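# Carry tube rack through self-closing doors to desk

## Task

Move the tube rack off the counter, through the doors that swing shut by themselves, and onto the desk. It counts only if the rack stands upright with each tube seated all the way down in a hole and both doors are closed at the finish. The task fails if the rack or any tube touches the floor, or if a robot tips over or is left leaning. Any number of the robots may help. Finish by releasing the rack and moving the robots away from it.

## Robot and tools

Robots: r1, r2 and r3 are identical Hello Robot Stretch 4 units. Each has an omni-wheel base, a lift that rides up and down a mast, a telescoping arm that reaches forward, a wrist with yaw, pitch and roll joints, and a two-finger gripper. Each is about 1.6 m tall, and its base edge lies no more than 0.23 m from its base origin. Each carries four cameras: <r>_head_camera, <r>_head_left_camera, <r>_head_right_camera and <r>_wrist_camera.

Frames: every robot reports in its own frames. The base frame sits on the floor under the base centre, with x forward, y left and z up. The odometry frame is the base frame as it was when the scene began. hand_pose is given in the base frame. It is a fixed point between the open fingertips, and its axes match the base axes when all wrist joints are 0. The printed value may be slightly off. Robots cannot see each other's positions in the state, so use images, lidar_m or wrist_depth_mm for that.

execute_actions(actions, cameras): actions is a list holding one action object, or none; an empty list just reports state and images. The action object is keyed by robot name ("r1", "r2", "r3"), with a separate entry per robot. A robot's entry can hold:
- base: exactly one relative move from where the base last measured itself. translate_m drives straight, forward positive, -2 to 2 m. strafe_m slides sideways, left positive, -2 to 2 m. rotate_rad turns in place, counter-clockwise positive, -3.2 to 3.2 rad.
- joints: absolute targets by name. lift_m 0 to 1.2 m. arm_m 0 to 0.55 m of extension. wrist_yaw_rad -1.134 to 4.276: 0 points forward, positive is left, 3.14 is folded back, and above 3.4 the arm may block it. wrist_pitch_rad -1.117 to 4.259: 0 is level, 1.57 points down. wrist_roll_rad -1.117 to 4.259: 0 puts both fingers level, and positive turns clockwise when seen from behind the gripper. gripper_m -0.038 to 0.141 m is the fingertip gap; values below 0 press the tips together. Done tolerances are ±0.004 for lift, arm and gripper, ±0.02 for yaw and roll, and ±0.05 for pitch.
- pace: "slow", "default", "fast" or "max". The base drives at up to 0.1/0.3/0.4/0.6 m/s and turns at up to 1/2/3/4 rad/s. A raised lift (above 0.2) lowers these caps, down to 0.3 m/s and 1 rad/s at 1.2.
- contact_limits: {"arm_m": x}, with x from 0 (gentlest) to 0.75 (hardest) and 0.5 if left out. It sets how hard the arm may push before it halts.
- end_of_arm: "enable_torque", sent alone, revives wrist or gripper motors that have shut off.
All motions in an action start at once. A single action runs for at most 15 s. A joint target outside its range is clipped and reported. Any other bad value or unknown key rejects the whole call. Anything you leave out may still push toward its previous target. If a result reports a stop, the remaining calls in that reply are skipped. cameras is a list of camera names or "all"; null or omitted means all, and [] means none. The pictures line gives the order of the returned images.

wait(seconds): 0 to 10 s with no new commands; returns state and images. zoom_image(camera, region): region is [x0, y0, x1, y1] in pixels of that camera's latest full image, with the origin at top-left, no larger than 504x504. read_manual(section): only "licences"; it does not move anything. finished_scene(scene): ends the scene with the given number once the goal holds. It cannot be undone, and it reports success.

Result lines: joint_positions; base_status and joint_status, where "done" for the base means the wheels turned the full amount even if they slipped. off_target means the part stopped short and may still be pushing. contact_stop_at_<key> means something blocked it; that part goes slack, so a lift can sink and wheels can roll. limit_stop_at_<name> means a built-in limit stopped it. limit_stop_at_tilt means the lean is over 6 degrees; lift, arm and wheels go slack until the lean drops. limit_stop_at_own_body is a self-collision guard, which is likely when pitch is below -0.2 with a strong roll. torque_fault means a wrist or gripper motor went limp. on_its_own lists what was not commanded; "held at" there is the held target, not the actual position. lidar_m gives 12 distances in 30-degree sectors: the 1st is straight ahead, then counter-clockwise (4th left, 7th behind, 10th right). "-" means nothing seen or closer than 0.25 m. It misses clear objects and thin legs, and it sees other robots. wrist_depth_mm is a 7x7 grid of depths, 100 to 2000 mm. base_odometry counts wheel turns, so slips count as motion. If turned_by_wheels and turned_by_imu differ by more than about 0.1, the base hit something or slipped. base_tilt is in degrees, with forward and right positive, and each robot has a fixed offset of up to about 1.5. motor_effort is a percentage with the peak in brackets; wheel readings are positive for a rightward turn.

Gripping: command a gap smaller than the object. Closing more squeezes harder and pulls the object toward the wrist. Neither the gap reading nor "done" proves you are holding it; a firm grip shows as a shift in gripper effort. If the tips jam on a surface, raise the lift. To unfold at the start, send lift_m 0.4 together with wrist_yaw_rad 0.

Avoid: letting two robots press together, which fails the run. Once bases touch, even millimetres more is hard contact. Identical commands can differ by about 3 cm per metre between robots, which strains a jointly carried load. Do not turn or drive with more than 1 kg held and arm_m above 0.2, especially fast. Avoid steady hard pushes with a high gripper, more than about 2 kg in a level gripper, drops, slams, and anything touching the floor. Loose objects may occasionally get nudged.

Each tool is called after ">>>" as a command line: name --argument value for each argument, lists and objects as JSON in quotes; but a table of rows of numbers goes row by row, as --pt "numbers of a row", without its own name.

## Session

>>> execute_actions --actions '[]'

Scene clock: 0.00 s.
r1.base_odometry: x=+0.000 y=+0.000 heading=+0.000 (m, m, rad; r1's odometry frame)
r1.turned_by_wheels: +0.000 (rad since the last result)
r1.turned_by_imu: +0.000 (rad since the last result)
r1.base_tilt: forward=+0.3 right=-0.3 (deg)
r1.lidar_m: 1.72 1.24 2.79 2.09 1.90 1.67 1.17 1.11 1.14 1.27 1.21 1.27
r1.base_status: not commanded
r1.joint_positions: lift_m=+0.280 arm_m=-0.002 wrist_yaw_rad=+3.170 wrist_pitch_rad=+0.000 wrist_roll_rad=-0.002 gripper_m=+0.057
r1.joint_status: not commanded
r1.motor_effort: lift_m=+17 arm_m=+0 wrist_yaw_rad=+1 wrist_pitch_rad=-5 wrist_roll_rad=+1 gripper_m=-2 wheel_0=+0 wheel_1=+0 wheel_2=+0 (%)
r1.hand_pose: x=-0.1224 y=+0.0791 z=+0.4579 quat_wxyz=(-0.014, +0.000, -0.001, +1.000) (m; r1's base frame)
r1.wrist_depth_mm: - - 133 1397 1576 1863 1661 / - 107 133 1397 1661 1863 1576 / - 114 135 1430 1618 1863 1618 / 138 136 221 1430 1618 1863 1661 / 215 1118 1205 1397 1661 1808 1618 / 215 1098 194 1397 193 1464 1430 / 215 976 1060 - 1078 976 1060
r2.base_odometry: x=+0.000 y=+0.000 heading=+0.000 (m, m, rad; r2's odometry frame)
r2.turned_by_wheels: +0.000 (rad since the last result)
r2.turned_by_imu: +0.000 (rad since the last result)
r2.base_tilt: forward=+0.0 right=-0.2 (deg)
r2.lidar_m: 2.11 2.02 2.07 1.61 1.58 1.36 1.05 1.04 1.12 1.69 2.48 2.67
r2.base_status: not commanded
r2.joint_positions: lift_m=+0.196 arm_m=+0.003 wrist_yaw_rad=+3.077 wrist_pitch_rad=-0.002 wrist_roll_rad=-0.003 gripper_m=+0.057
r2.joint_status: not commanded
r2.motor_effort: lift_m=+19 arm_m=+0 wrist_yaw_rad=+0 wrist_pitch_rad=-5 wrist_roll_rad=-1 gripper_m=-1 wheel_0=+0 wheel_1=+0 wheel_2=+0 (%)
r2.hand_pose: x=-0.1088 y=+0.1058 z=+0.3751 quat_wxyz=(+0.032, +0.001, -0.001, +0.999) (m; r2's base frame)
r2.wrist_depth_mm: - 138 1182 1336 1537 1756 1983 / - 127 1182 1366 1499 1756 1921 / - 128 195 1336 1537 1808 1983 / 122 139 1182 1336 1576 1808 1983 / 991 1078 1160 1308 1537 1756 1983 / 960 1078 202 1281 203 1281 1255 / 878 831 878 - 878 809 891
r3.base_odometry: x=+0.000 y=+0.000 heading=+0.000 (m, m, rad; r3's odometry frame)
r3.turned_by_wheels: +0.000 (rad since the last result)
r3.turned_by_imu: +0.000 (rad since the last result)
r3.base_tilt: forward=-0.7 right=+0.0 (deg)
r3.lidar_m: 1.99 1.96 2.18 1.28 1.23 1.49 1.16 1.15 1.26 1.91 1.36 1.51
r3.base_status: not commanded
r3.joint_positions: lift_m=+0.213 arm_m=-0.002 wrist_yaw_rad=+3.175 wrist_pitch_rad=+0.015 wrist_roll_rad=+0.002 gripper_m=+0.057
r3.joint_status: not commanded
r3.motor_effort: lift_m=+20 arm_m=+0 wrist_yaw_rad=+0 wrist_pitch_rad=-6 wrist_roll_rad=-2 gripper_m=-3 wheel_0=+0 wheel_1=+0 wheel_2=+0 (%)
r3.hand_pose: x=-0.1222 y=+0.0778 z=+0.3868 quat_wxyz=(-0.017, -0.008, +0.001, +1.000) (m; r3's base frame)
r3.wrist_depth_mm: - 140 140 1397 1537 1661 1756 / - - 139 1366 1499 1661 1808 / - 107 139 1397 1464 1661 1808 / - 121 143 1366 1464 1618 1808 / 192 1160 1255 1366 1499 1618 1808 / 211 1182 206 1366 194 1464 1397 / 209 1008 960 111 991 891 991
pictures: r1_head_camera, r1_head_left_camera, r1_head_right_camera, r1_wrist_camera, r2_head_camera, r2_head_left_camera, r2_head_right_camera, r2_wrist_camera, r3_head_camera, r3_head_left_camera, r3_head_right_camera, r3_wrist_camera
Images, in order (width x height): r1_head_camera 420x560, r1_head_left_camera 420x672, r1_head_right_camera 420x672, r1_wrist_camera 616x392, r2_head_camera 420x560, r2_head_left_camera 420x672, r2_head_right_camera 420x672, r2_wrist_camera 616x392, r3_head_camera 420x560, r3_head_left_camera 420x672, r3_head_right_camera 420x672, r3_wrist_camera 616x392.

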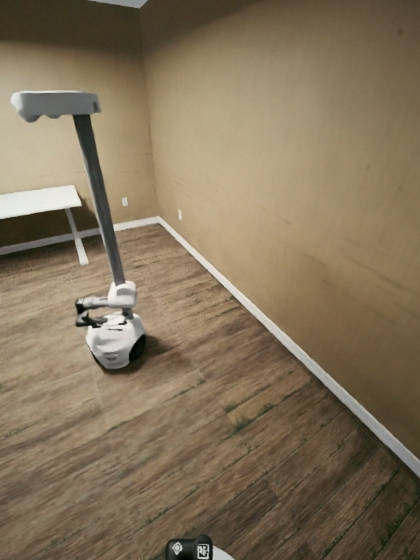

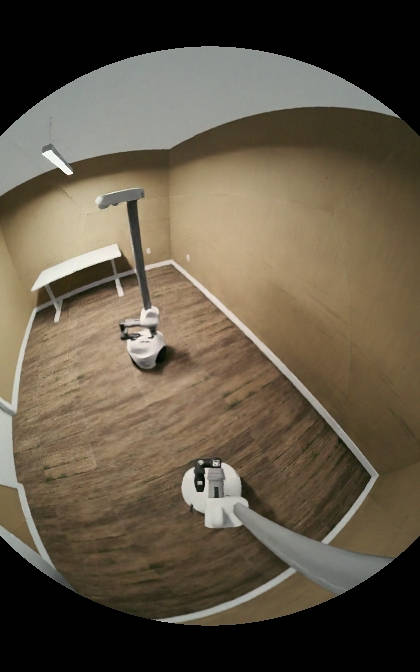

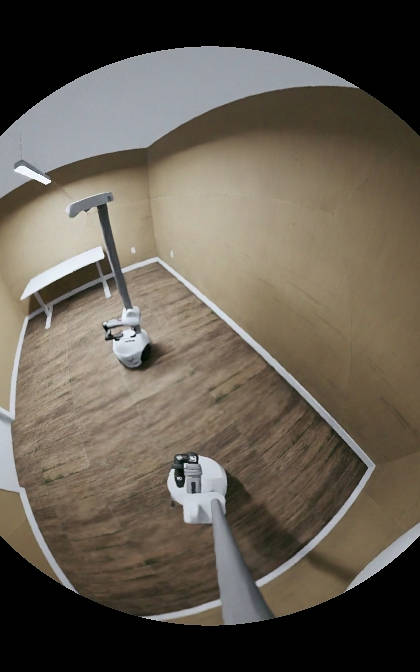

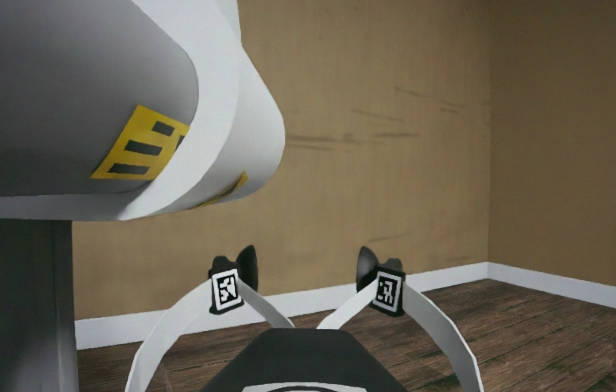

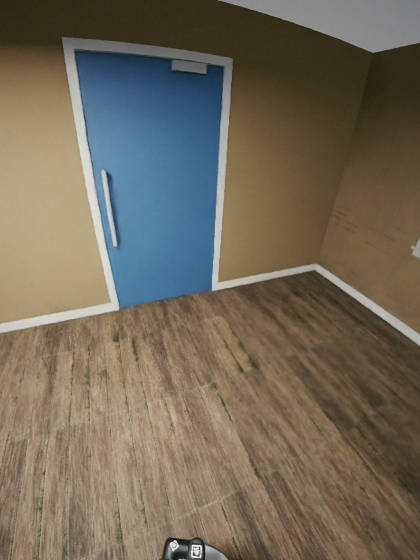

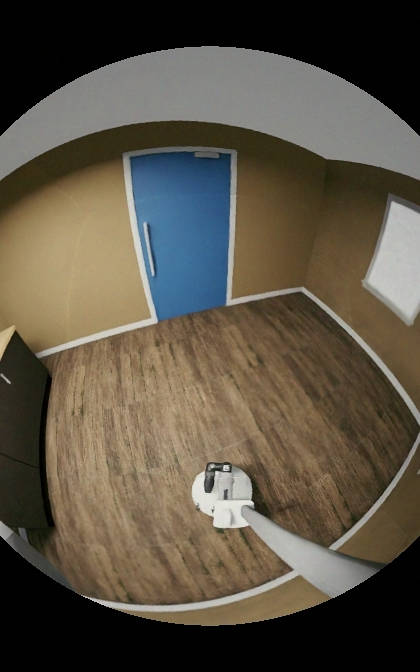

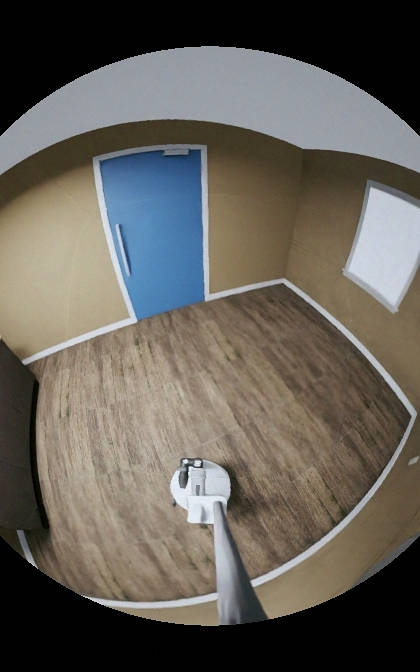

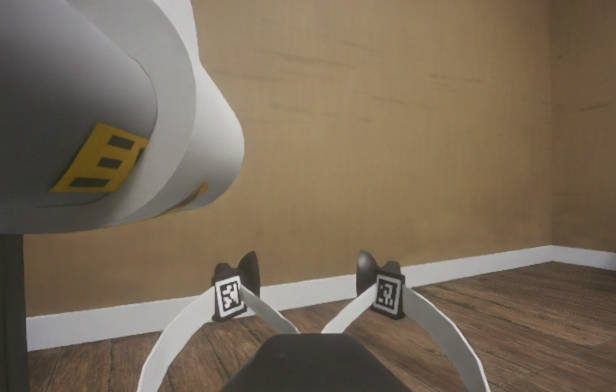

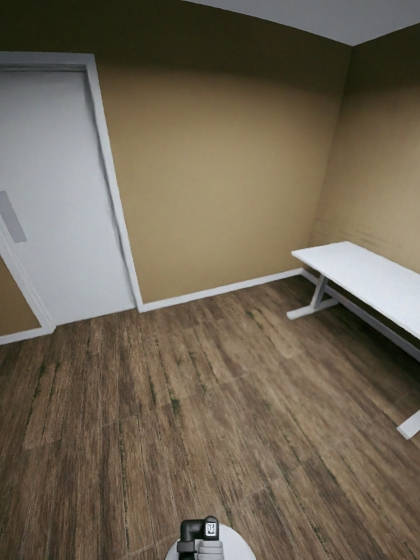

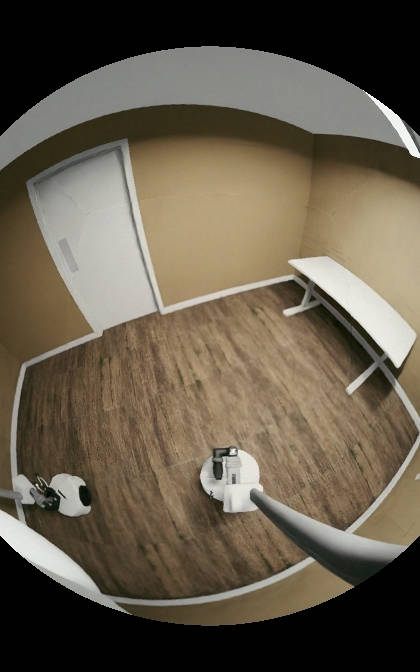

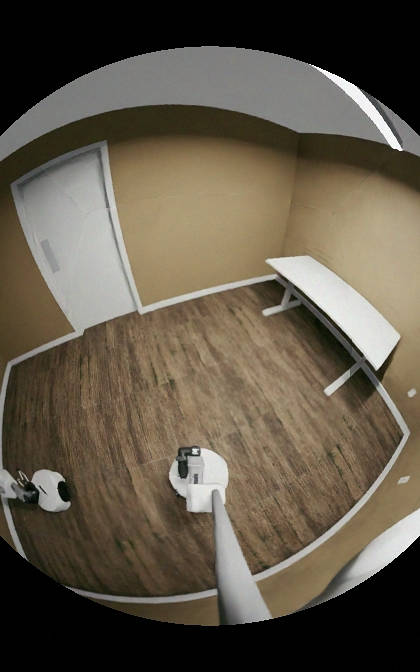

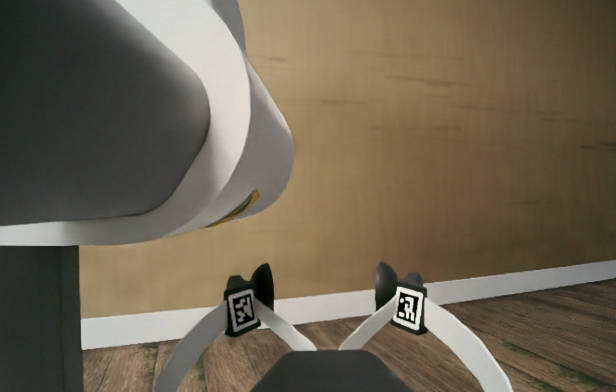

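>>> execute_actions --actions '[{"r1": {"base": {"rotate_rad": 2.05}, "pace": "fast"}, "r2": {"base": {"rotate_rad": 1.85}, "joints": {"lift_m": 0.9, "wrist_yaw_rad": 0, "gripper_m": 0.14}, "pace": "fast"}, "r3": {"base": {"rotate_rad": 0.3}, "joints": {"lift_m": 0.2}, "pace": "fast"}}]' --cameras '["r1_head_camera", "r2_head_camera", "r3_head_camera", "r2_wrist_camera"]'

Scene clock: 22.37 s.
r1.base_odometry: x=+0.000 y=+0.000 heading=+2.049 (m, m, rad; r1's odometry frame)
r1.turned_by_wheels: +2.049 (rad since the last result)
r1.turned_by_imu: +2.059 (rad since the last result)
r1.base_tilt: forward=+0.2 right=-0.3 (deg)
r1.lidar_m: 1.89 1.76 1.19 1.10 1.12 1.32 1.22 1.26 1.61 1.23 2.87 2.12
r1.base_status: done
r1.joint_positions: lift_m=+0.280 arm_m=-0.002 wrist_yaw_rad=+3.170 wrist_pitch_rad=+0.000 wrist_roll_rad=-0.002 gripper_m=+0.057
r1.joint_status: not commanded
r1.motor_effort: lift_m=+18(18) arm_m=+0(0) wrist_yaw_rad=+1(2) wrist_pitch_rad=-5(6) wrist_roll_rad=+2(0) gripper_m=-4(3) wheel_0=-3(11) wheel_1=-3(10) wheel_2=-2(14) (%)
r1.hand_pose: x=-0.1224 y=+0.0791 z=+0.4579 quat_wxyz=(-0.014, +0.000, -0.001, +1.000) (m; r1's base frame)
r1.wrist_depth_mm: - - 134 1308 1308 1336 1366 / - 107 134 1336 1336 1336 1336 / - 114 135 1308 1336 1366 1397 / 138 136 222 1336 1336 1366 1366 / 214 1308 1281 1336 1336 1336 1336 / 215 1308 193 1336 193 1336 1281 / 214 960 1060 - 1078 960 1042
r2.base_odometry: x=+0.000 y=+0.000 heading=+1.850 (m, m, rad; r2's odometry frame)
r2.turned_by_wheels: +1.850 (rad since the last result)
r2.turned_by_imu: +1.841 (rad since the last result)
r2.base_tilt: forward=+0.0 right=-0.2 (deg)
r2.lidar_m: 1.58 1.72 1.15 1.04 1.06 1.35 2.51 2.55 2.28 2.01 2.09 1.76
r2.base_status: done
r2.joint_positions: lift_m=+0.900 arm_m=+0.003 wrist_yaw_rad=+0.000 wrist_pitch_rad=-0.002 wrist_roll_rad=-0.003 gripper_m=+0.140
r2.joint_status: all done
r2.motor_effort: lift_m=+21(26) arm_m=+0(0) wrist_yaw_rad=-3(10) wrist_pitch_rad=-4(6) wrist_roll_rad=-1(1) gripper_m=+3(1) wheel_0=+1(7) wheel_1=+2(9) wheel_2=+2(10) (%)
r2.hand_pose: x=+0.4620 y=-0.0873 z=+1.0785 quat_wxyz=(+1.000, -0.001, -0.001, +0.000) (m; r2's base frame)
r2.wrist_depth_mm: 1921 1921 1983 - - - - / 1863 1863 1983 - - - - / 1863 1921 1983 - - - - / 1808 1921 1983 - - - - / 1863 1921 1366 1397 1464 1499 1576 / 1863 1921 1366 1397 1464 1499 1576 / 1863 1983 1366 - 1464 1499 1537
r3.base_odometry: x=+0.000 y=+0.000 heading=+0.300 (m, m, rad; r3's odometry frame)
r3.turned_by_wheels: +0.300 (rad since the last result)
r3.turned_by_imu: +0.302 (rad since the last result)
r3.base_tilt: forward=-0.7 right=+0.0 (deg)
r3.lidar_m: 1.95 2.10 2.59 1.23 1.80 1.22 1.14 1.16 1.51 1.37 1.40 1.81
r3.base_status: done
r3.joint_positions: lift_m=+0.200 arm_m=-0.002 wrist_yaw_rad=+3.175 wrist_pitch_rad=+0.015 wrist_roll_rad=+0.002 gripper_m=+0.057
r3.joint_status: all done
r3.motor_effort: lift_m=+17(21) arm_m=+0(0) wrist_yaw_rad=+1(1) wrist_pitch_rad=-5(6) wrist_roll_rad=-3(2) gripper_m=-2(3) wheel_0=-1(6) wheel_1=+0(7) wheel_2=+0(7) (%)
r3.hand_pose: x=-0.1222 y=+0.0778 z=+0.3741 quat_wxyz=(-0.017, -0.008, +0.001, +1.000) (m; r3's base frame)
r3.wrist_depth_mm: - 140 140 1281 1308 1308 1308 / - - 138 1281 1308 1281 1281 / - 107 138 1281 1281 1308 1308 / - 121 143 1308 1281 1281 1308 / 192 1281 1281 1281 1281 1308 1308 / 211 1255 205 1281 193 1281 1281 / 209 991 904 111 960 878 960
pictures: r1_head_camera, r2_head_camera, r2_wrist_camera, r3_head_camera
Images, in order (width x height): r1_head_camera 420x560, r2_head_camera 420x560, r2_wrist_camera 616x392, r3_head_camera 420x560.

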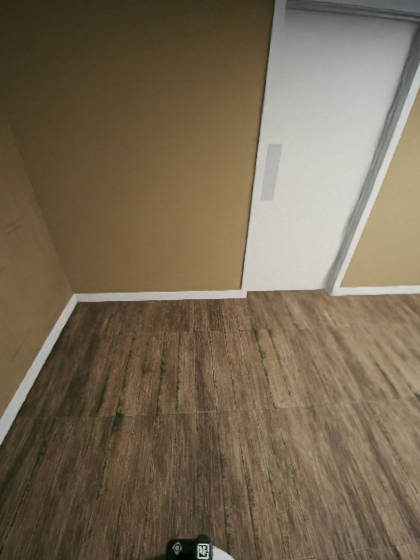

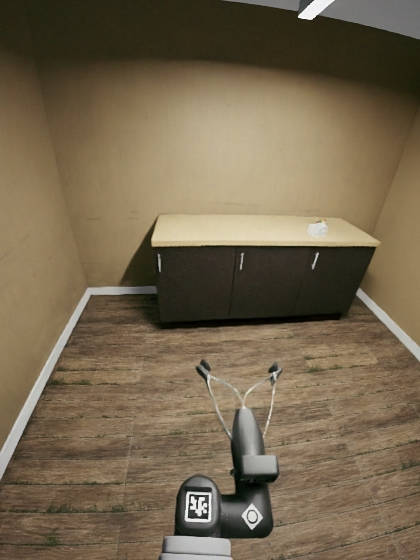

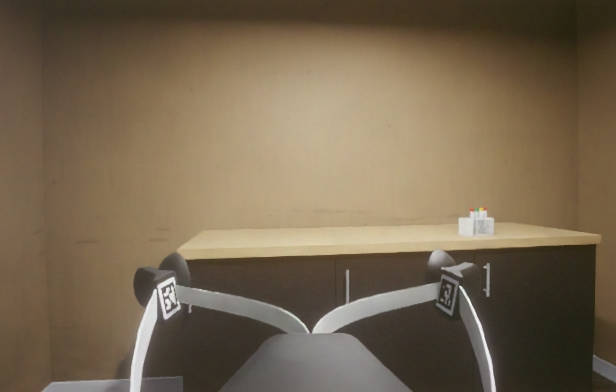

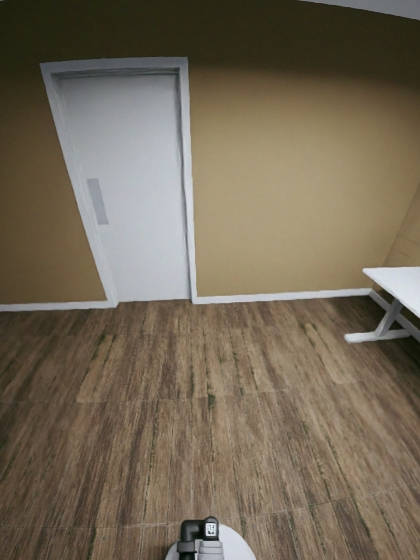

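>>> zoom_image --camera "r2_wrist_camera" --region '[420, 180, 540, 260]'

>>> zoom_image --camera "r2_head_camera" --region '[270, 195, 370, 265]'

Region (420, 180, 540, 260) of r2_wrist_camera's 616x392 image, scaled by 4.200.

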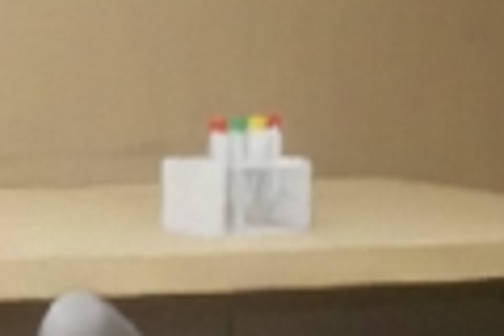

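Region (270, 195, 370, 265) of r2_head_camera's 420x560 image, scaled by 5.040, with more detail than that image has; it fills the top 353 rows of this view, and the rest is white.

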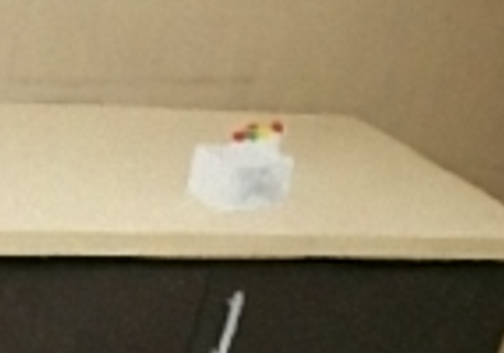

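>>> execute_actions --actions '[{"r1": {"base": {"rotate_rad": 0.06}, "joints": {"lift_m": 0.2}, "pace": "fast"}, "r2": {"base": {"rotate_rad": -0.25}, "pace": "fast"}, "r3": {"base": {"rotate_rad": 0.05}, "pace": "fast"}}]' --cameras '[]'

>>> execute_actions --actions '[{"r2": {"base": {"translate_m": 1.0}, "joints": {"wrist_pitch_rad": 0.3, "lift_m": 1.0}, "pace": "fast"}, "r3": {"base": {"translate_m": 1.3}, "pace": "max"}}]' --cameras '["r2_head_camera", "r3_head_camera", "r2_wrist_camera"]'

Scene clock: 48.67 s.
r1.base_odometry: x=+0.000 y=+0.000 heading=+2.109 (m, m, rad; r1's odometry frame)
r1.turned_by_wheels: +0.059 (rad since the last result)
r1.turned_by_imu: +0.058 (rad since the last result)
r1.base_tilt: forward=+0.2 right=-0.3 (deg)
r1.lidar_m: 1.88 1.63 1.17 1.10 1.16 1.30 1.22 1.27 1.70 1.24 2.75 2.07
r1.base_status: done
r1.joint_positions: lift_m=+0.200 arm_m=-0.002 wrist_yaw_rad=+3.170 wrist_pitch_rad=+0.000 wrist_roll_rad=-0.002 gripper_m=+0.057
r1.joint_status: all done
r1.motor_effort: lift_m=+16(17) arm_m=+0(0) wrist_yaw_rad=+2(1) wrist_pitch_rad=-5(7) wrist_roll_rad=+1(0) gripper_m=-2(2) wheel_0=-4(9) wheel_1=-3(8) wheel_2=-2(11) (%)
r1.hand_pose: x=-0.1224 y=+0.0791 z=+0.3785 quat_wxyz=(-0.014, +0.000, -0.001, +1.000) (m; r1's base frame)
r1.wrist_depth_mm: - - 133 1281 1308 1308 1281 / - 107 134 1336 1308 1281 1281 / - 114 135 1308 1308 1308 1308 / 138 136 222 1336 1308 1336 1255 / 216 1336 1336 1336 1308 1308 1308 / 214 1205 195 1255 192 1255 1229 / 215 809 904 - 917 820 878
r2.base_odometry: x=+0.000 y=+0.000 heading=+1.600 (m, m, rad; r2's odometry frame)
r2.turned_by_wheels: -0.250 (rad since the last result)
r2.turned_by_imu: -0.247 (rad since the last result)
r2.base_tilt: forward=+0.0 right=-0.3 (deg)
r2.lidar_m: 1.59 1.57 1.33 1.05 1.05 1.12 1.77 2.50 2.60 2.11 2.02 2.01
r2.base_status: done
r2.joint_positions: lift_m=+0.900 arm_m=+0.003 wrist_yaw_rad=+0.000 wrist_pitch_rad=-0.002 wrist_roll_rad=-0.003 gripper_m=+0.140
r2.joint_status: not commanded
r2.motor_effort: lift_m=+21(21) arm_m=+0(0) wrist_yaw_rad=-2(2) wrist_pitch_rad=-5(4) wrist_roll_rad=-2(1) gripper_m=-1(2) wheel_0=+1(5) wheel_1=-1(6) wheel_2=+0(6) (%)
r2.hand_pose: x=+0.4620 y=-0.0874 z=+1.0785 quat_wxyz=(+1.000, -0.001, -0.001, +0.000) (m; r2's base frame)
r2.wrist_depth_mm: 1756 1863 - - - - 1863 / 1708 1863 - - - - 1863 / 1708 1863 - - - - 1863 / 1756 1863 - - - - 1863 / 1708 1308 1397 1576 1708 - 1863 / 1661 1255 1366 1537 1661 - 1863 / 1661 1308 1397 - 1708 1921 1921
r3.base_odometry: x=+0.000 y=+0.000 heading=+0.350 (m, m, rad; r3's odometry frame)
r3.turned_by_wheels: +0.050 (rad since the last result)
r3.turned_by_imu: +0.051 (rad since the last result)
r3.base_tilt: forward=-0.7 right=+0.0 (deg)
r3.lidar_m: 1.98 2.13 2.71 1.25 1.71 1.22 1.13 1.19 1.57 1.37 1.42 1.88
r3.base_status: done
r3.joint_positions: lift_m=+0.200 arm_m=-0.002 wrist_yaw_rad=+3.175 wrist_pitch_rad=+0.015 wrist_roll_rad=+0.002 gripper_m=+0.057
r3.joint_status: not commanded
r3.motor_effort: lift_m=+17(17) arm_m=+0(1) wrist_yaw_rad=-1(2) wrist_pitch_rad=-6(5) wrist_roll_rad=-2(0) gripper_m=-1(1) wheel_0=+0(5) wheel_1=+1(6) wheel_2=+2(6) (%)
r3.hand_pose: x=-0.1222 y=+0.0778 z=+0.3741 quat_wxyz=(-0.017, -0.008, +0.001, +1.000) (m; r3's base frame)
r3.wrist_depth_mm: - 140 140 1281 1281 1255 1255 / - - 139 1281 1281 1255 1281 / - 107 138 1281 1255 1255 1255 / - 121 143 1281 1281 1281 1255 / 192 1281 1308 1281 1281 1281 1229 / 211 1308 205 1255 193 1255 1229 / 209 976 931 111 976 891 960
pictures: none
No camera images: the call's "cameras" was empty. Leave "cameras" out to get every camera's image.

Scene clock: 52.70 s.
r1.base_odometry: x=+0.000 y=+0.000 heading=+2.109 (m, m, rad; r1's odometry frame)
r1.turned_by_wheels: +0.000 (rad since the last result)
r1.turned_by_imu: -0.002 (rad since the last result)
r1.base_tilt: forward=+0.3 right=-0.4 (deg)
r1.lidar_m: 1.88 1.67 1.16 1.11 1.16 1.30 1.22 1.28 1.70 2.82 1.72 1.78
r1.base_status: not commanded
r1.joint_positions: lift_m=+0.200 arm_m=-0.002 wrist_yaw_rad=+3.170 wrist_pitch_rad=+0.000 wrist_roll_rad=-0.002 gripper_m=+0.057
r1.joint_status: not commanded
r1.motor_effort: lift_m=+16(16) arm_m=+0(0) wrist_yaw_rad=+2(1) wrist_pitch_rad=-7(6) wrist_roll_rad=+0(1) gripper_m=-3(3) wheel_0=-4(3) wheel_1=-3(3) wheel_2=-2(3) (%)
r1.hand_pose: x=-0.1224 y=+0.0791 z=+0.3785 quat_wxyz=(-0.014, +0.000, -0.001, +1.000) (m; r1's base frame)
r1.wrist_depth_mm: - - 133 1308 1281 1308 1281 / - 107 134 1308 1308 1281 1281 / - 114 135 1308 1336 1308 1281 / 138 136 221 1308 1308 1308 1308 / 214 1336 1308 1336 1308 1336 1308 / 214 1229 194 1255 193 1229 1229 / 214 820 904 - 904 820 891
r2.base_odometry: x=-0.030 y=+1.000 heading=+1.600 (m, m, rad; r2's odometry frame)
r2.turned_by_wheels: +0.000 (rad since the last result)
r2.turned_by_imu: +0.000 (rad since the last result)
r2.base_tilt: forward=+0.0 right=-0.3 (deg)
r2.lidar_m: 0.66 0.64 0.71 1.42 1.42 1.57 2.41 3.44 2.15 1.72 1.71 0.83
r2.base_status: done
r2.joint_positions: lift_m=+1.000 arm_m=+0.003 wrist_yaw_rad=+0.000 wrist_pitch_rad=+0.302 wrist_roll_rad=-0.003 gripper_m=+0.140
r2.joint_status: all done
r2.motor_effort: lift_m=+21(17) arm_m=-1(0) wrist_yaw_rad=-1(2) wrist_pitch_rad=-5(4) wrist_roll_rad=-2(1) gripper_m=+0(1) wheel_0=+0(7) wheel_1=+0(5) wheel_2=+0(11) (%)
r2.hand_pose: x=+0.4489 y=-0.0874 z=+1.0922 quat_wxyz=(+0.989, -0.001, +0.150, +0.000) (m; r2's base frame)
r2.wrist_depth_mm: 866 931 991 1098 1182 1308 1397 / 891 960 1060 1160 1281 1397 1430 / 931 991 1118 1182 1336 1464 1499 / 946 946 946 931 788 842 917 / 640 647 640 654 661 732 878 / 488 484 544 574 683 798 960 / 477 525 569 - 768 878 1042
r3.base_odometry: x=+1.221 y=+0.446 heading=+0.350 (m, m, rad; r3's odometry frame)
r3.turned_by_wheels: +0.000 (rad since the last result)
r3.turned_by_imu: +0.003 (rad since the last result)
r3.base_tilt: forward=-0.7 right=+0.0 (deg)
r3.lidar_m: 0.65 0.77 1.02 2.35 1.74 1.81 2.46 2.52 1.41 1.33 0.98 0.71
r3.base_status: done
r3.joint_positions: lift_m=+0.200 arm_m=-0.002 wrist_yaw_rad=+3.175 wrist_pitch_rad=+0.015 wrist_roll_rad=+0.002 gripper_m=+0.057
r3.joint_status: not commanded
r3.motor_effort: lift_m=+18(18) arm_m=+0(0) wrist_yaw_rad=+1(1) wrist_pitch_rad=-6(5) wrist_roll_rad=-1(3) gripper_m=-4(2) wheel_0=+0(7) wheel_1=+0(11) wheel_2=-1(13) (%)
r3.hand_pose: x=-0.1222 y=+0.0778 z=+0.3740 quat_wxyz=(-0.017, -0.008, +0.001, +1.000) (m; r3's base frame)
r3.wrist_depth_mm: - 140 139 - - - - / - - 138 - - - - / - 107 138 - - - - / - 121 142 - - - - / 192 - - - - - - / 211 1499 205 1464 194 1397 1397 / 208 991 917 111 960 878 960
pictures: r2_head_camera, r2_wrist_camera, r3_head_camera
Images, in order (width x height): r2_head_camera 420x560, r2_wrist_camera 616x392, r3_head_camera 420x560.

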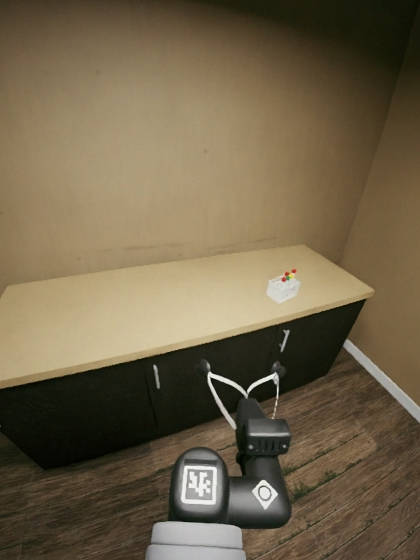

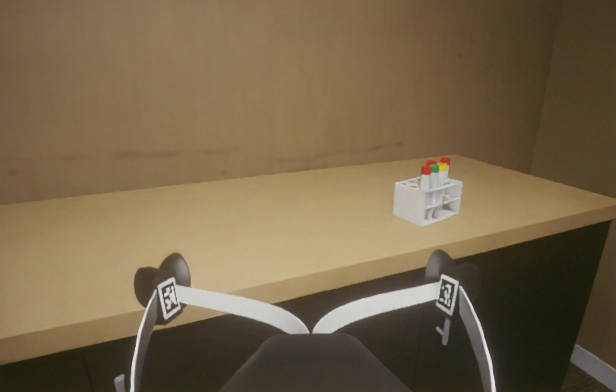

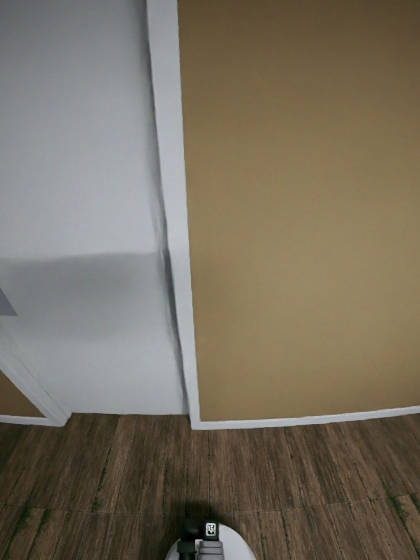

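>>> zoom_image --camera "r2_wrist_camera" --region '[370, 140, 490, 240]'

>>> zoom_image --camera "r2_head_camera" --region '[240, 250, 340, 330]'

Region (370, 140, 490, 240) of r2_wrist_camera's 616x392 image, scaled by 4.200.

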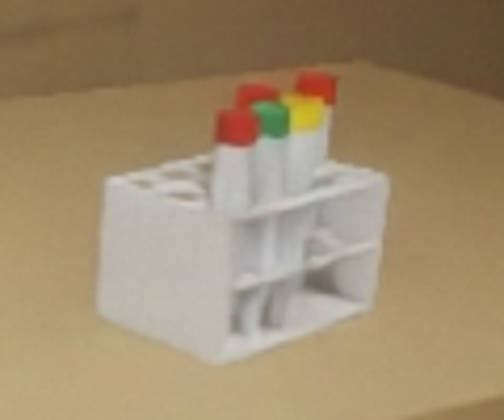

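Region (240, 250, 340, 330) of r2_head_camera's 420x560 image, scaled by 5.040, with more detail than that image has; it fills the top 403 rows of this view, and the rest is white.

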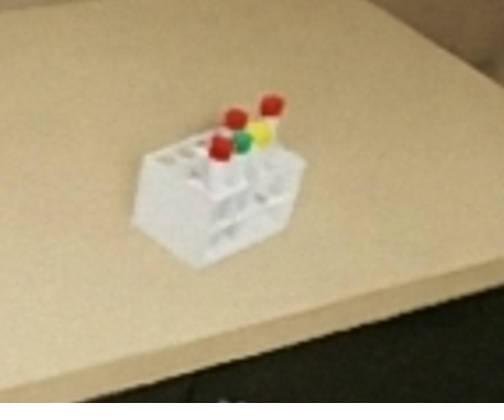

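>>> execute_actions --actions '[{"r1": {"base": {"strafe_m": -0.85}, "pace": "max"}, "r2": {"base": {"translate_m": 0.3}, "joints": {"wrist_pitch_rad": 0.2, "wrist_yaw_rad": -0.95, "lift_m": 0.87, "arm_m": 0.33}, "pace": "fast"}, "r3": {"base": {"strafe_m": 0.6}, "pace": "max"}}]' --cameras '["r1_head_camera", "r2_head_camera", "r3_head_camera", "r2_wrist_camera"]'

Scene clock: 124.57 s.
r1.base_odometry: x=+0.730 y=+0.436 heading=+2.109 (m, m, rad; r1's odometry frame)
r1.turned_by_wheels: +0.000 (rad since the last result)
r1.turned_by_imu: -0.001 (rad since the last result)
r1.base_tilt: forward=+0.3 right=-0.3 (deg)
r1.lidar_m: 1.04 1.98 2.02 1.96 1.78 1.27 1.21 1.25 1.71 1.97 2.02 1.97
r1.base_status: done
r1.joint_positions: lift_m=+0.200 arm_m=-0.002 wrist_yaw_rad=+3.170 wrist_pitch_rad=+0.000 wrist_roll_rad=-0.002 gripper_m=+0.057
r1.joint_status: not commanded
r1.motor_effort: lift_m=+16(16) arm_m=+0(0) wrist_yaw_rad=+1(2) wrist_pitch_rad=-8(6) wrist_roll_rad=+0(2) gripper_m=-1(3) wheel_0=-1(13) wheel_1=+3(16) wheel_2=+0(0) (%)
r1.hand_pose: x=-0.1224 y=+0.0791 z=+0.3784 quat_wxyz=(-0.014, +0.000, -0.001, +1.000) (m; r1's base frame)
r1.wrist_depth_mm: - - 133 1255 1281 1281 1281 / - 107 134 1281 1281 1281 1255 / - 114 135 1308 1281 1308 1281 / 138 136 223 1281 1281 1281 1281 / 214 1336 1308 1308 1308 1308 1281 / 215 1205 194 1255 193 1255 1229 / 214 809 904 - 917 820 891
r2.base_odometry: x=-0.039 y=+1.299 heading=+1.600 (m, m, rad; r2's odometry frame)
r2.turned_by_wheels: +0.000 (rad since the last result)
r2.turned_by_imu: +0.001 (rad since the last result)
r2.base_tilt: forward=+0.0 right=-0.2 (deg)
r2.lidar_m: 0.38 0.37 0.40 0.64 1.53 1.65 2.58 3.70 1.96 1.63 1.01 0.45
r2.base_status: done
r2.joint_positions: lift_m=+0.870 arm_m=+0.329 wrist_yaw_rad=-0.950 wrist_pitch_rad=+0.202 wrist_roll_rad=-0.003 gripper_m=+0.140
r2.joint_status: all done
r2.motor_effort: lift_m=+17(21) arm_m=+6(7) wrist_yaw_rad=-3(6) wrist_pitch_rad=-5(10) wrist_roll_rad=-1(0) gripper_m=+0(5) wheel_0=+0(8) wheel_1=+0(5) wheel_2=+1(11) (%)
r2.hand_pose: x=+0.5933 y=-0.2807 z=+0.9904 quat_wxyz=(+0.885, +0.045, +0.090, -0.455) (m; r2's base frame)
r2.wrist_depth_mm: 654 854 1281 1255 1182 1160 1098 / 654 866 1308 1308 1229 1182 1138 / 676 891 1308 1366 1281 1205 1160 / 661 788 798 699 1308 1255 1205 / 473 477 283 407 512 1281 1205 / 336 301 287 289 319 1308 1255 / 258 260 262 - 1430 1397 1308
r3.base_odometry: x=+1.015 y=+1.010 heading=+0.350 (m, m, rad; r3's odometry frame)
r3.turned_by_wheels: +0.000 (rad since the last result)
r3.turned_by_imu: +0.002 (rad since the last result)
r3.base_tilt: forward=-0.7 right=+0.0 (deg)
r3.lidar_m: 0.72 0.74 0.90 2.02 2.09 2.61 1.06 2.55 2.02 1.93 1.00 0.75
r3.base_status: done
r3.joint_positions: lift_m=+0.200 arm_m=-0.002 wrist_yaw_rad=+3.175 wrist_pitch_rad=+0.015 wrist_roll_rad=+0.002 gripper_m=+0.057
r3.joint_status: not commanded
r3.motor_effort: lift_m=+19(19) arm_m=+0(0) wrist_yaw_rad=+2(2) wrist_pitch_rad=-6(5) wrist_roll_rad=-4(1) gripper_m=-4(3) wheel_0=+1(13) wheel_1=+1(8) wheel_2=-1(0) (%)
r3.hand_pose: x=-0.1222 y=+0.0778 z=+0.3740 quat_wxyz=(-0.017, -0.008, +0.001, +1.000) (m; r3's base frame)
r3.wrist_depth_mm: - 140 140 - - - - / - - 138 - - - - / - 107 138 - - - - / - 121 143 1281 - - - / 193 - - 1537 - - - / 211 1537 205 1182 194 1430 1366 / 210 991 917 111 960 866 960
pictures: r1_head_camera, r2_head_camera, r2_wrist_camera, r3_head_camera
Images, in order (width x height): r1_head_camera 420x560, r2_head_camera 420x560, r2_wrist_camera 616x392, r3_head_camera 420x560.

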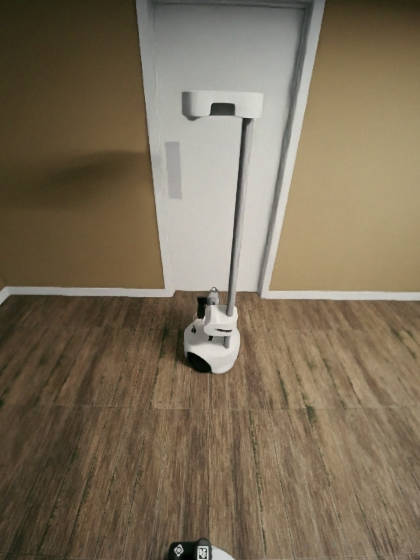

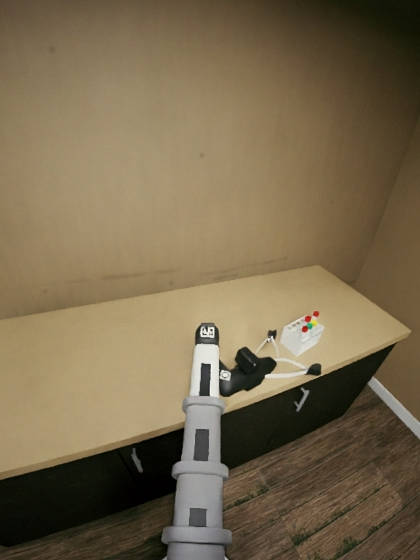

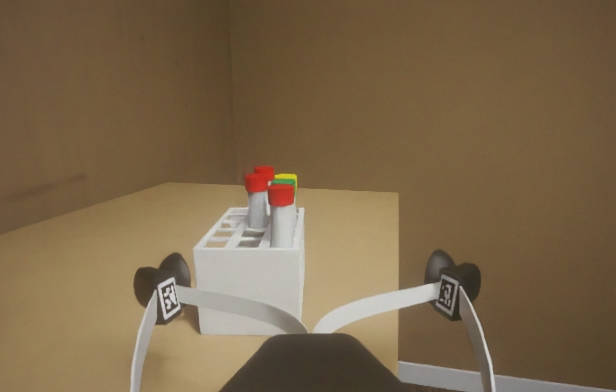

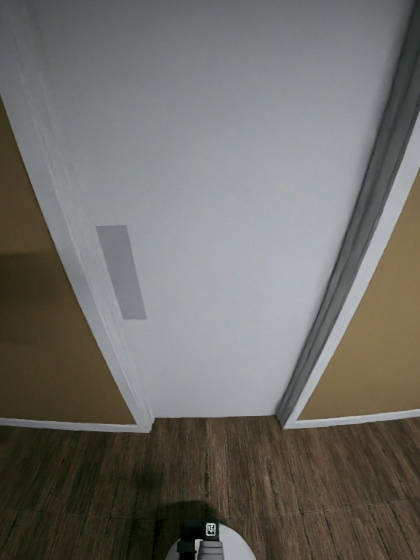

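>>> execute_actions --actions '[{"r1": {"base": {"translate_m": 0.45}, "pace": "fast"}, "r2": {"joints": {"lift_m": 0.82, "arm_m": 0.394}}, "r3": {"base": {"translate_m": 0.46}, "pace": "fast"}}]' --cameras '["r3_head_camera", "r2_wrist_camera"]'

Scene clock: 139.53 s.
r1.base_odometry: x=+0.499 y=+0.822 heading=+2.109 (m, m, rad; r1's odometry frame)
r1.turned_by_wheels: +0.000 (rad since the last result)
r1.turned_by_imu: -0.004 (rad since the last result)
r1.base_tilt: forward=+0.4 right=-0.4 (deg)
r1.lidar_m: 1.06 1.50 2.01 1.96 2.05 1.73 1.64 1.70 2.31 1.95 2.04 1.57
r1.base_status: done
r1.joint_positions: lift_m=+0.200 arm_m=-0.002 wrist_yaw_rad=+3.170 wrist_pitch_rad=+0.000 wrist_roll_rad=-0.002 gripper_m=+0.057
r1.joint_status: not commanded
r1.motor_effort: lift_m=+16(16) arm_m=+0(0) wrist_yaw_rad=+1(1) wrist_pitch_rad=-5(5) wrist_roll_rad=-3(2) gripper_m=-3(3) wheel_0=+0(4) wheel_1=+1(8) wheel_2=+3(12) (%)
r1.hand_pose: x=-0.1224 y=+0.0791 z=+0.3784 quat_wxyz=(-0.014, +0.000, -0.001, +1.000) (m; r1's base frame)
r1.wrist_depth_mm: - - 134 1661 1708 1661 1661 / - 107 134 1708 1708 1708 1708 / - 114 135 1708 1708 1756 1661 / 138 136 222 1708 1756 1708 1708 / 214 1708 1708 1756 1756 1756 1708 / 215 1205 194 1281 193 1255 1229 / 214 809 904 - 904 820 891
r2.base_odometry: x=-0.039 y=+1.299 heading=+1.600 (m, m, rad; r2's odometry frame)
r2.turned_by_wheels: +0.000 (rad since the last result)
r2.turned_by_imu: +0.001 (rad since the last result)
r2.base_tilt: forward=+0.0 right=-0.2 (deg)
r2.lidar_m: 0.38 0.36 0.40 0.65 1.52 1.68 2.59 3.68 1.96 1.62 1.02 0.49
r2.base_status: not commanded
r2.joint_positions: lift_m=+0.820 arm_m=+0.393 wrist_yaw_rad=-0.950 wrist_pitch_rad=+0.202 wrist_roll_rad=-0.003 gripper_m=+0.140
r2.joint_status: all done
r2.motor_effort: lift_m=+16(15) arm_m=+6(5) wrist_yaw_rad=-2(2) wrist_pitch_rad=-5(5) wrist_roll_rad=+0(1) gripper_m=+2(1) wheel_0=+0(0) wheel_1=+0(1) wheel_2=+1(1) (%)
r2.hand_pose: x=+0.6572 y=-0.2807 z=+0.9405 quat_wxyz=(+0.885, +0.045, +0.090, -0.455) (m; r2's base frame)
r2.wrist_depth_mm: 609 788 1182 1281 1205 1118 1098 / 597 798 1182 1281 1229 1138 1098 / 609 809 1182 1308 1255 1182 1118 / 564 574 574 235 504 1229 1138 / 343 343 342 239 314 1255 1229 / 241 218 219 244 217 229 1229 / 187 187 189 - 187 179 1255
r3.base_odometry: x=+1.447 y=+1.168 heading=+0.350 (m, m, rad; r3's odometry frame)
r3.turned_by_wheels: +0.000 (rad since the last result)
r3.turned_by_imu: +0.001 (rad since the last result)
r3.base_tilt: forward=-0.7 right=+0.0 (deg)
r3.lidar_m: 0.26 0.27 0.38 0.67 2.09 2.79 1.06 3.01 2.03 0.89 0.41 0.28
r3.base_status: done
r3.joint_positions: lift_m=+0.200 arm_m=-0.002 wrist_yaw_rad=+3.175 wrist_pitch_rad=+0.015 wrist_roll_rad=+0.002 gripper_m=+0.057
r3.joint_status: not commanded
r3.motor_effort: lift_m=+18(19) arm_m=+0(0) wrist_yaw_rad=+1(2) wrist_pitch_rad=-7(5) wrist_roll_rad=-1(3) gripper_m=+1(1) wheel_0=-1(6) wheel_1=-2(4) wheel_2=+1(11) (%)
r3.hand_pose: x=-0.1222 y=+0.0778 z=+0.3740 quat_wxyz=(-0.017, -0.008, +0.001, +1.000) (m; r3's base frame)
r3.wrist_depth_mm: - 140 140 - - - - / - - 138 - - - - / - 107 138 - - - - / - 121 143 1255 - - - / 192 - - 1537 - - - / 211 1537 205 1229 194 1430 1366 / 210 991 917 111 976 878 946
pictures: r2_wrist_camera, r3_head_camera
Images, in order (width x height): r2_wrist_camera 616x392, r3_head_camera 420x560.

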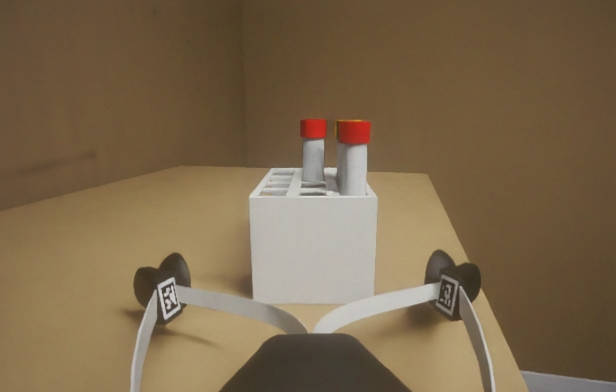

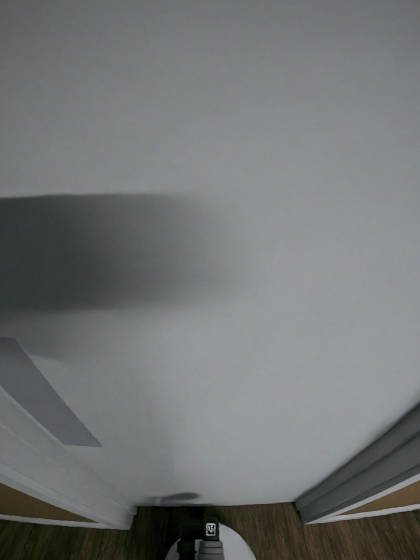

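>>> execute_actions --actions '[{"r2": {"base": {"strafe_m": -0.04}, "joints": {"arm_m": 0.416}, "pace": "slow"}, "r3": {"base": {"translate_m": 0.15}, "pace": "slow"}}]' --cameras '["r3_head_camera", "r2_wrist_camera"]'

Scene clock: 150.07 s.
r1.base_odometry: x=+0.499 y=+0.822 heading=+2.109 (m, m, rad; r1's odometry frame)
r1.turned_by_wheels: +0.000 (rad since the last result)
r1.turned_by_imu: -0.002 (rad since the last result)
r1.base_tilt: forward=+0.2 right=-0.4 (deg)
r1.lidar_m: 1.19 1.49 2.02 1.97 2.06 1.73 1.62 1.69 2.30 1.97 2.02 1.54
r1.base_status: not commanded
r1.joint_positions: lift_m=+0.200 arm_m=-0.002 wrist_yaw_rad=+3.170 wrist_pitch_rad=+0.000 wrist_roll_rad=-0.002 gripper_m=+0.057
r1.joint_status: not commanded
r1.motor_effort: lift_m=+16(16) arm_m=+0(0) wrist_yaw_rad=+0(1) wrist_pitch_rad=-6(7) wrist_roll_rad=+0(2) gripper_m=-4(4) wheel_0=+0(0) wheel_1=+1(1) wheel_2=+3(3) (%)
r1.hand_pose: x=-0.1224 y=+0.0791 z=+0.3784 quat_wxyz=(-0.014, +0.000, -0.001, +1.000) (m; r1's base frame)
r1.wrist_depth_mm: - - 134 1708 1661 1708 1661 / - 107 133 1708 1708 1708 1756 / - 114 135 1708 1756 1708 1708 / 138 136 222 1756 1708 1708 1708 / 215 1708 1756 1708 1708 1756 1708 / 214 1205 194 1229 193 1229 1205 / 214 820 904 - 917 831 878
r2.base_odometry: x=+0.001 y=+1.301 heading=+1.600 (m, m, rad; r2's odometry frame)
r2.turned_by_wheels: +0.000 (rad since the last result)
r2.turned_by_imu: +0.001 (rad since the last result)
r2.base_tilt: forward=+0.0 right=-0.2 (deg)
r2.lidar_m: 0.39 0.38 0.44 0.68 1.56 1.70 2.64 3.68 1.92 1.58 1.05 0.51
r2.base_status: done
r2.joint_positions: lift_m=+0.820 arm_m=+0.415 wrist_yaw_rad=-0.950 wrist_pitch_rad=+0.202 wrist_roll_rad=-0.003 gripper_m=+0.140
r2.joint_status: all done
r2.motor_effort: lift_m=+16(16) arm_m=+6(4) wrist_yaw_rad=-2(1) wrist_pitch_rad=-6(5) wrist_roll_rad=-1(1) gripper_m=-1(2) wheel_0=+3(6) wheel_1=-2(5) wheel_2=+0(1) (%)
r2.hand_pose: x=+0.6792 y=-0.2807 z=+0.9405 quat_wxyz=(+0.885, +0.045, +0.090, -0.455) (m; r2's base frame)
r2.wrist_depth_mm: 603 768 1160 1205 1118 1098 1025 / 591 778 1160 1281 1182 1118 1060 / 603 788 1182 1281 1205 1138 1078 / 559 574 574 233 564 1182 1118 / 340 342 296 191 315 1205 1160 / 242 219 201 196 201 227 1182 / 187 188 188 - 189 179 1255
r3.base_odometry: x=+1.588 y=+1.219 heading=+0.350 (m, m, rad; r3's odometry frame)
r3.turned_by_wheels: -0.001 (rad since the last result)
r3.turned_by_imu: +0.005 (rad since the last result)
r3.base_tilt: forward=-0.7 right=+0.1 (deg)
r3.lidar_m: - 0.25 0.35 0.39 2.09 2.81 1.21 3.20 2.02 0.45 0.26 0.25
r3.base_status: done
r3.joint_positions: lift_m=+0.200 arm_m=-0.002 wrist_yaw_rad=+3.175 wrist_pitch_rad=+0.015 wrist_roll_rad=+0.002 gripper_m=+0.057
r3.joint_status: not commanded
r3.motor_effort: lift_m=+19(19) arm_m=+0(0) wrist_yaw_rad=+3(2) wrist_pitch_rad=-7(6) wrist_roll_rad=-3(1) gripper_m=-5(4) wheel_0=+4(21) wheel_1=+9(12) wheel_2=-20(21) (%)
r3.hand_pose: x=-0.1222 y=+0.0778 z=+0.3740 quat_wxyz=(-0.017, -0.008, +0.001, +1.000) (m; r3's base frame)
r3.wrist_depth_mm: - 140 140 - - - - / - - 138 - - - - / - 107 138 - - - - / - 121 143 1618 - - - / 192 - - 1499 - - - / 211 1499 205 1336 193 1430 1366 / 210 991 931 111 960 866 960
pictures: r2_wrist_camera, r3_head_camera
Images, in order (width x height): r2_wrist_camera 616x392, r3_head_camera 420x560.

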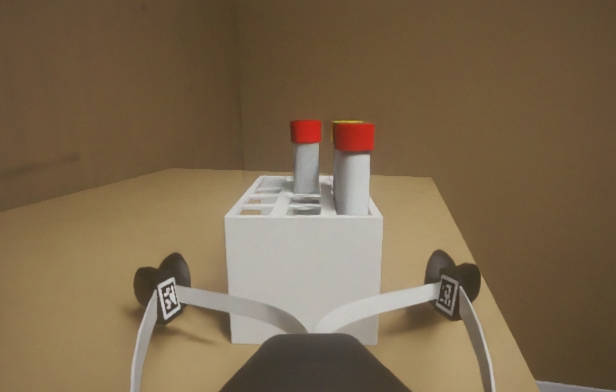

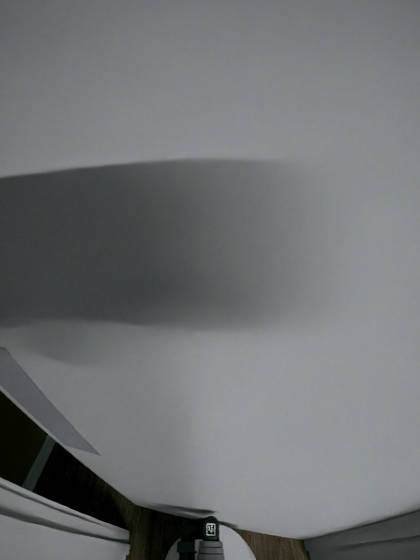

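>>> execute_actions --actions '[{"r1": {"base": {"translate_m": 0.5}}, "r2": {"joints": {"gripper_m": 0.045}}, "r3": {"base": {"translate_m": 0.5}}}]' --cameras '["r3_head_camera", "r3_head_left_camera", "r2_wrist_camera"]'

Scene clock: 156.97 s.
r1.base_odometry: x=+0.243 y=+1.251 heading=+2.109 (m, m, rad; r1's odometry frame)
r1.turned_by_wheels: +0.000 (rad since the last result)
r1.turned_by_imu: -0.005 (rad since the last result)
r1.base_tilt: forward=+0.3 right=-0.3 (deg)
r1.lidar_m: 1.21 1.02 1.33 1.98 2.07 2.28 2.14 2.20 2.07 1.94 1.42 1.10
r1.base_status: done
r1.joint_positions: lift_m=+0.200 arm_m=-0.002 wrist_yaw_rad=+3.170 wrist_pitch_rad=+0.000 wrist_roll_rad=-0.002 gripper_m=+0.057
r1.joint_status: not commanded
r1.motor_effort: lift_m=+16(16) arm_m=+0(0) wrist_yaw_rad=+1(1) wrist_pitch_rad=-8(7) wrist_roll_rad=+0(1) gripper_m=-4(3) wheel_0=+1(11) wheel_1=+1(10) wheel_2=-2(12) (%)
r1.hand_pose: x=-0.1224 y=+0.0791 z=+0.3784 quat_wxyz=(-0.014, +0.000, -0.001, +1.000) (m; r1's base frame)
r1.wrist_depth_mm: - - 133 - - - - / - 107 134 - - - - / - 114 135 - - - - / 138 136 221 - - - - / 214 - - - - - - / 215 1205 194 1255 193 1255 1255 / 214 809 891 - 917 820 891
r2.base_odometry: x=+0.001 y=+1.301 heading=+1.600 (m, m, rad; r2's odometry frame)
r2.turned_by_wheels: +0.000 (rad since the last result)
r2.turned_by_imu: +0.001 (rad since the last result)
r2.base_tilt: forward=+0.0 right=-0.3 (deg)
r2.lidar_m: 0.40 0.37 0.42 0.68 1.56 1.71 2.66 3.67 1.92 1.58 1.03 0.50
r2.base_status: not commanded
r2.joint_positions: lift_m=+0.820 arm_m=+0.415 wrist_yaw_rad=-0.950 wrist_pitch_rad=+0.203 wrist_roll_rad=-0.003 gripper_m=+0.045
r2.joint_status: all done
r2.motor_effort: lift_m=+16(16) arm_m=+6(6) wrist_yaw_rad=-2(1) wrist_pitch_rad=-7(5) wrist_roll_rad=-1(1) gripper_m=-11(22) wheel_0=+2(3) wheel_1=-2(2) wheel_2=+0(0) (%)
r2.hand_pose: x=+0.6791 y=-0.2807 z=+0.9403 quat_wxyz=(+0.885, +0.045, +0.091, -0.455) (m; r2's base frame)
r2.wrist_depth_mm: 597 768 1160 1182 1118 1078 1025 / 597 778 1160 1255 1182 1118 1060 / 603 798 1182 1255 1182 1138 1098 / 564 580 569 222 500 1160 1138 / 340 342 294 180 199 1205 1160 / 241 241 186 186 187 256 1182 / 186 179 188 - 187 178 1255
r3.base_odometry: x=+2.057 y=+1.390 heading=+0.349 (m, m, rad; r3's odometry frame)
r3.turned_by_wheels: +0.000 (rad since the last result)
r3.turned_by_imu: -0.002 (rad since the last result)
r3.base_tilt: forward=-0.7 right=+0.0 (deg)
r3.lidar_m: 0.29 1.48 1.05 1.00 0.52 0.53 1.22 3.69 0.30 0.25 - 0.25
r3.base_status: done
r3.joint_positions: lift_m=+0.200 arm_m=-0.002 wrist_yaw_rad=+3.175 wrist_pitch_rad=+0.015 wrist_roll_rad=+0.002 gripper_m=+0.057
r3.joint_status: not commanded
r3.motor_effort: lift_m=+19(18) arm_m=+0(0) wrist_yaw_rad=+1(2) wrist_pitch_rad=-4(5) wrist_roll_rad=-3(3) gripper_m=-3(3) wheel_0=+8(17) wheel_1=-7(17) wheel_2=-7(31) (%)
r3.hand_pose: x=-0.1222 y=+0.0778 z=+0.3740 quat_wxyz=(-0.017, -0.008, +0.001, +1.000) (m; r3's base frame)
r3.wrist_depth_mm: - 140 140 - - - 488 / - - 139 - - - 488 / - 107 139 - - - 496 / - 121 143 1618 - - 496 / 192 - - 1537 - - 517 / 211 1499 205 1336 193 1397 517 / 210 991 931 111 976 866 517
pictures: r2_wrist_camera, r3_head_camera, r3_head_left_camera
Images, in order (width x height): r2_wrist_camera 616x392, r3_head_camera 420x560, r3_head_left_camera 420x672.

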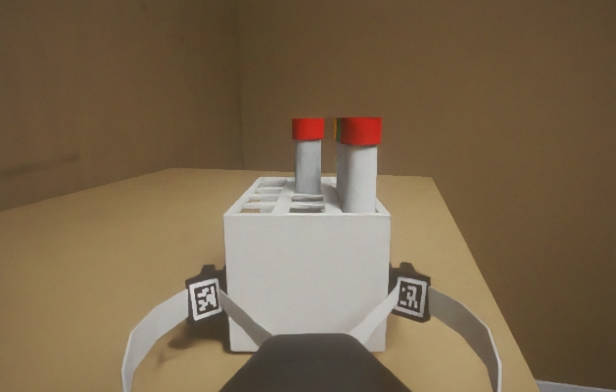

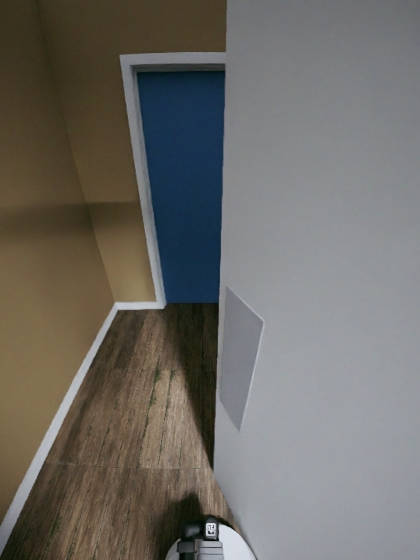

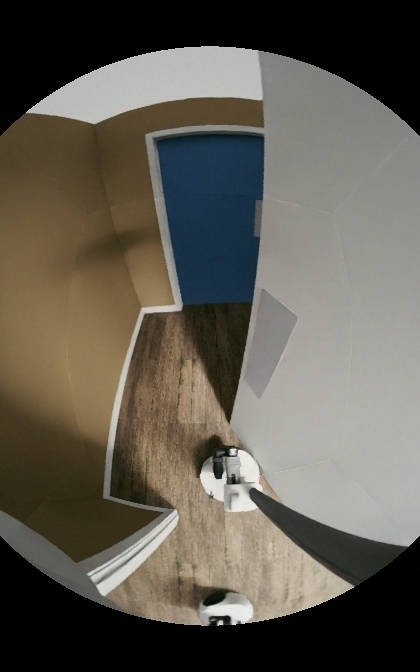

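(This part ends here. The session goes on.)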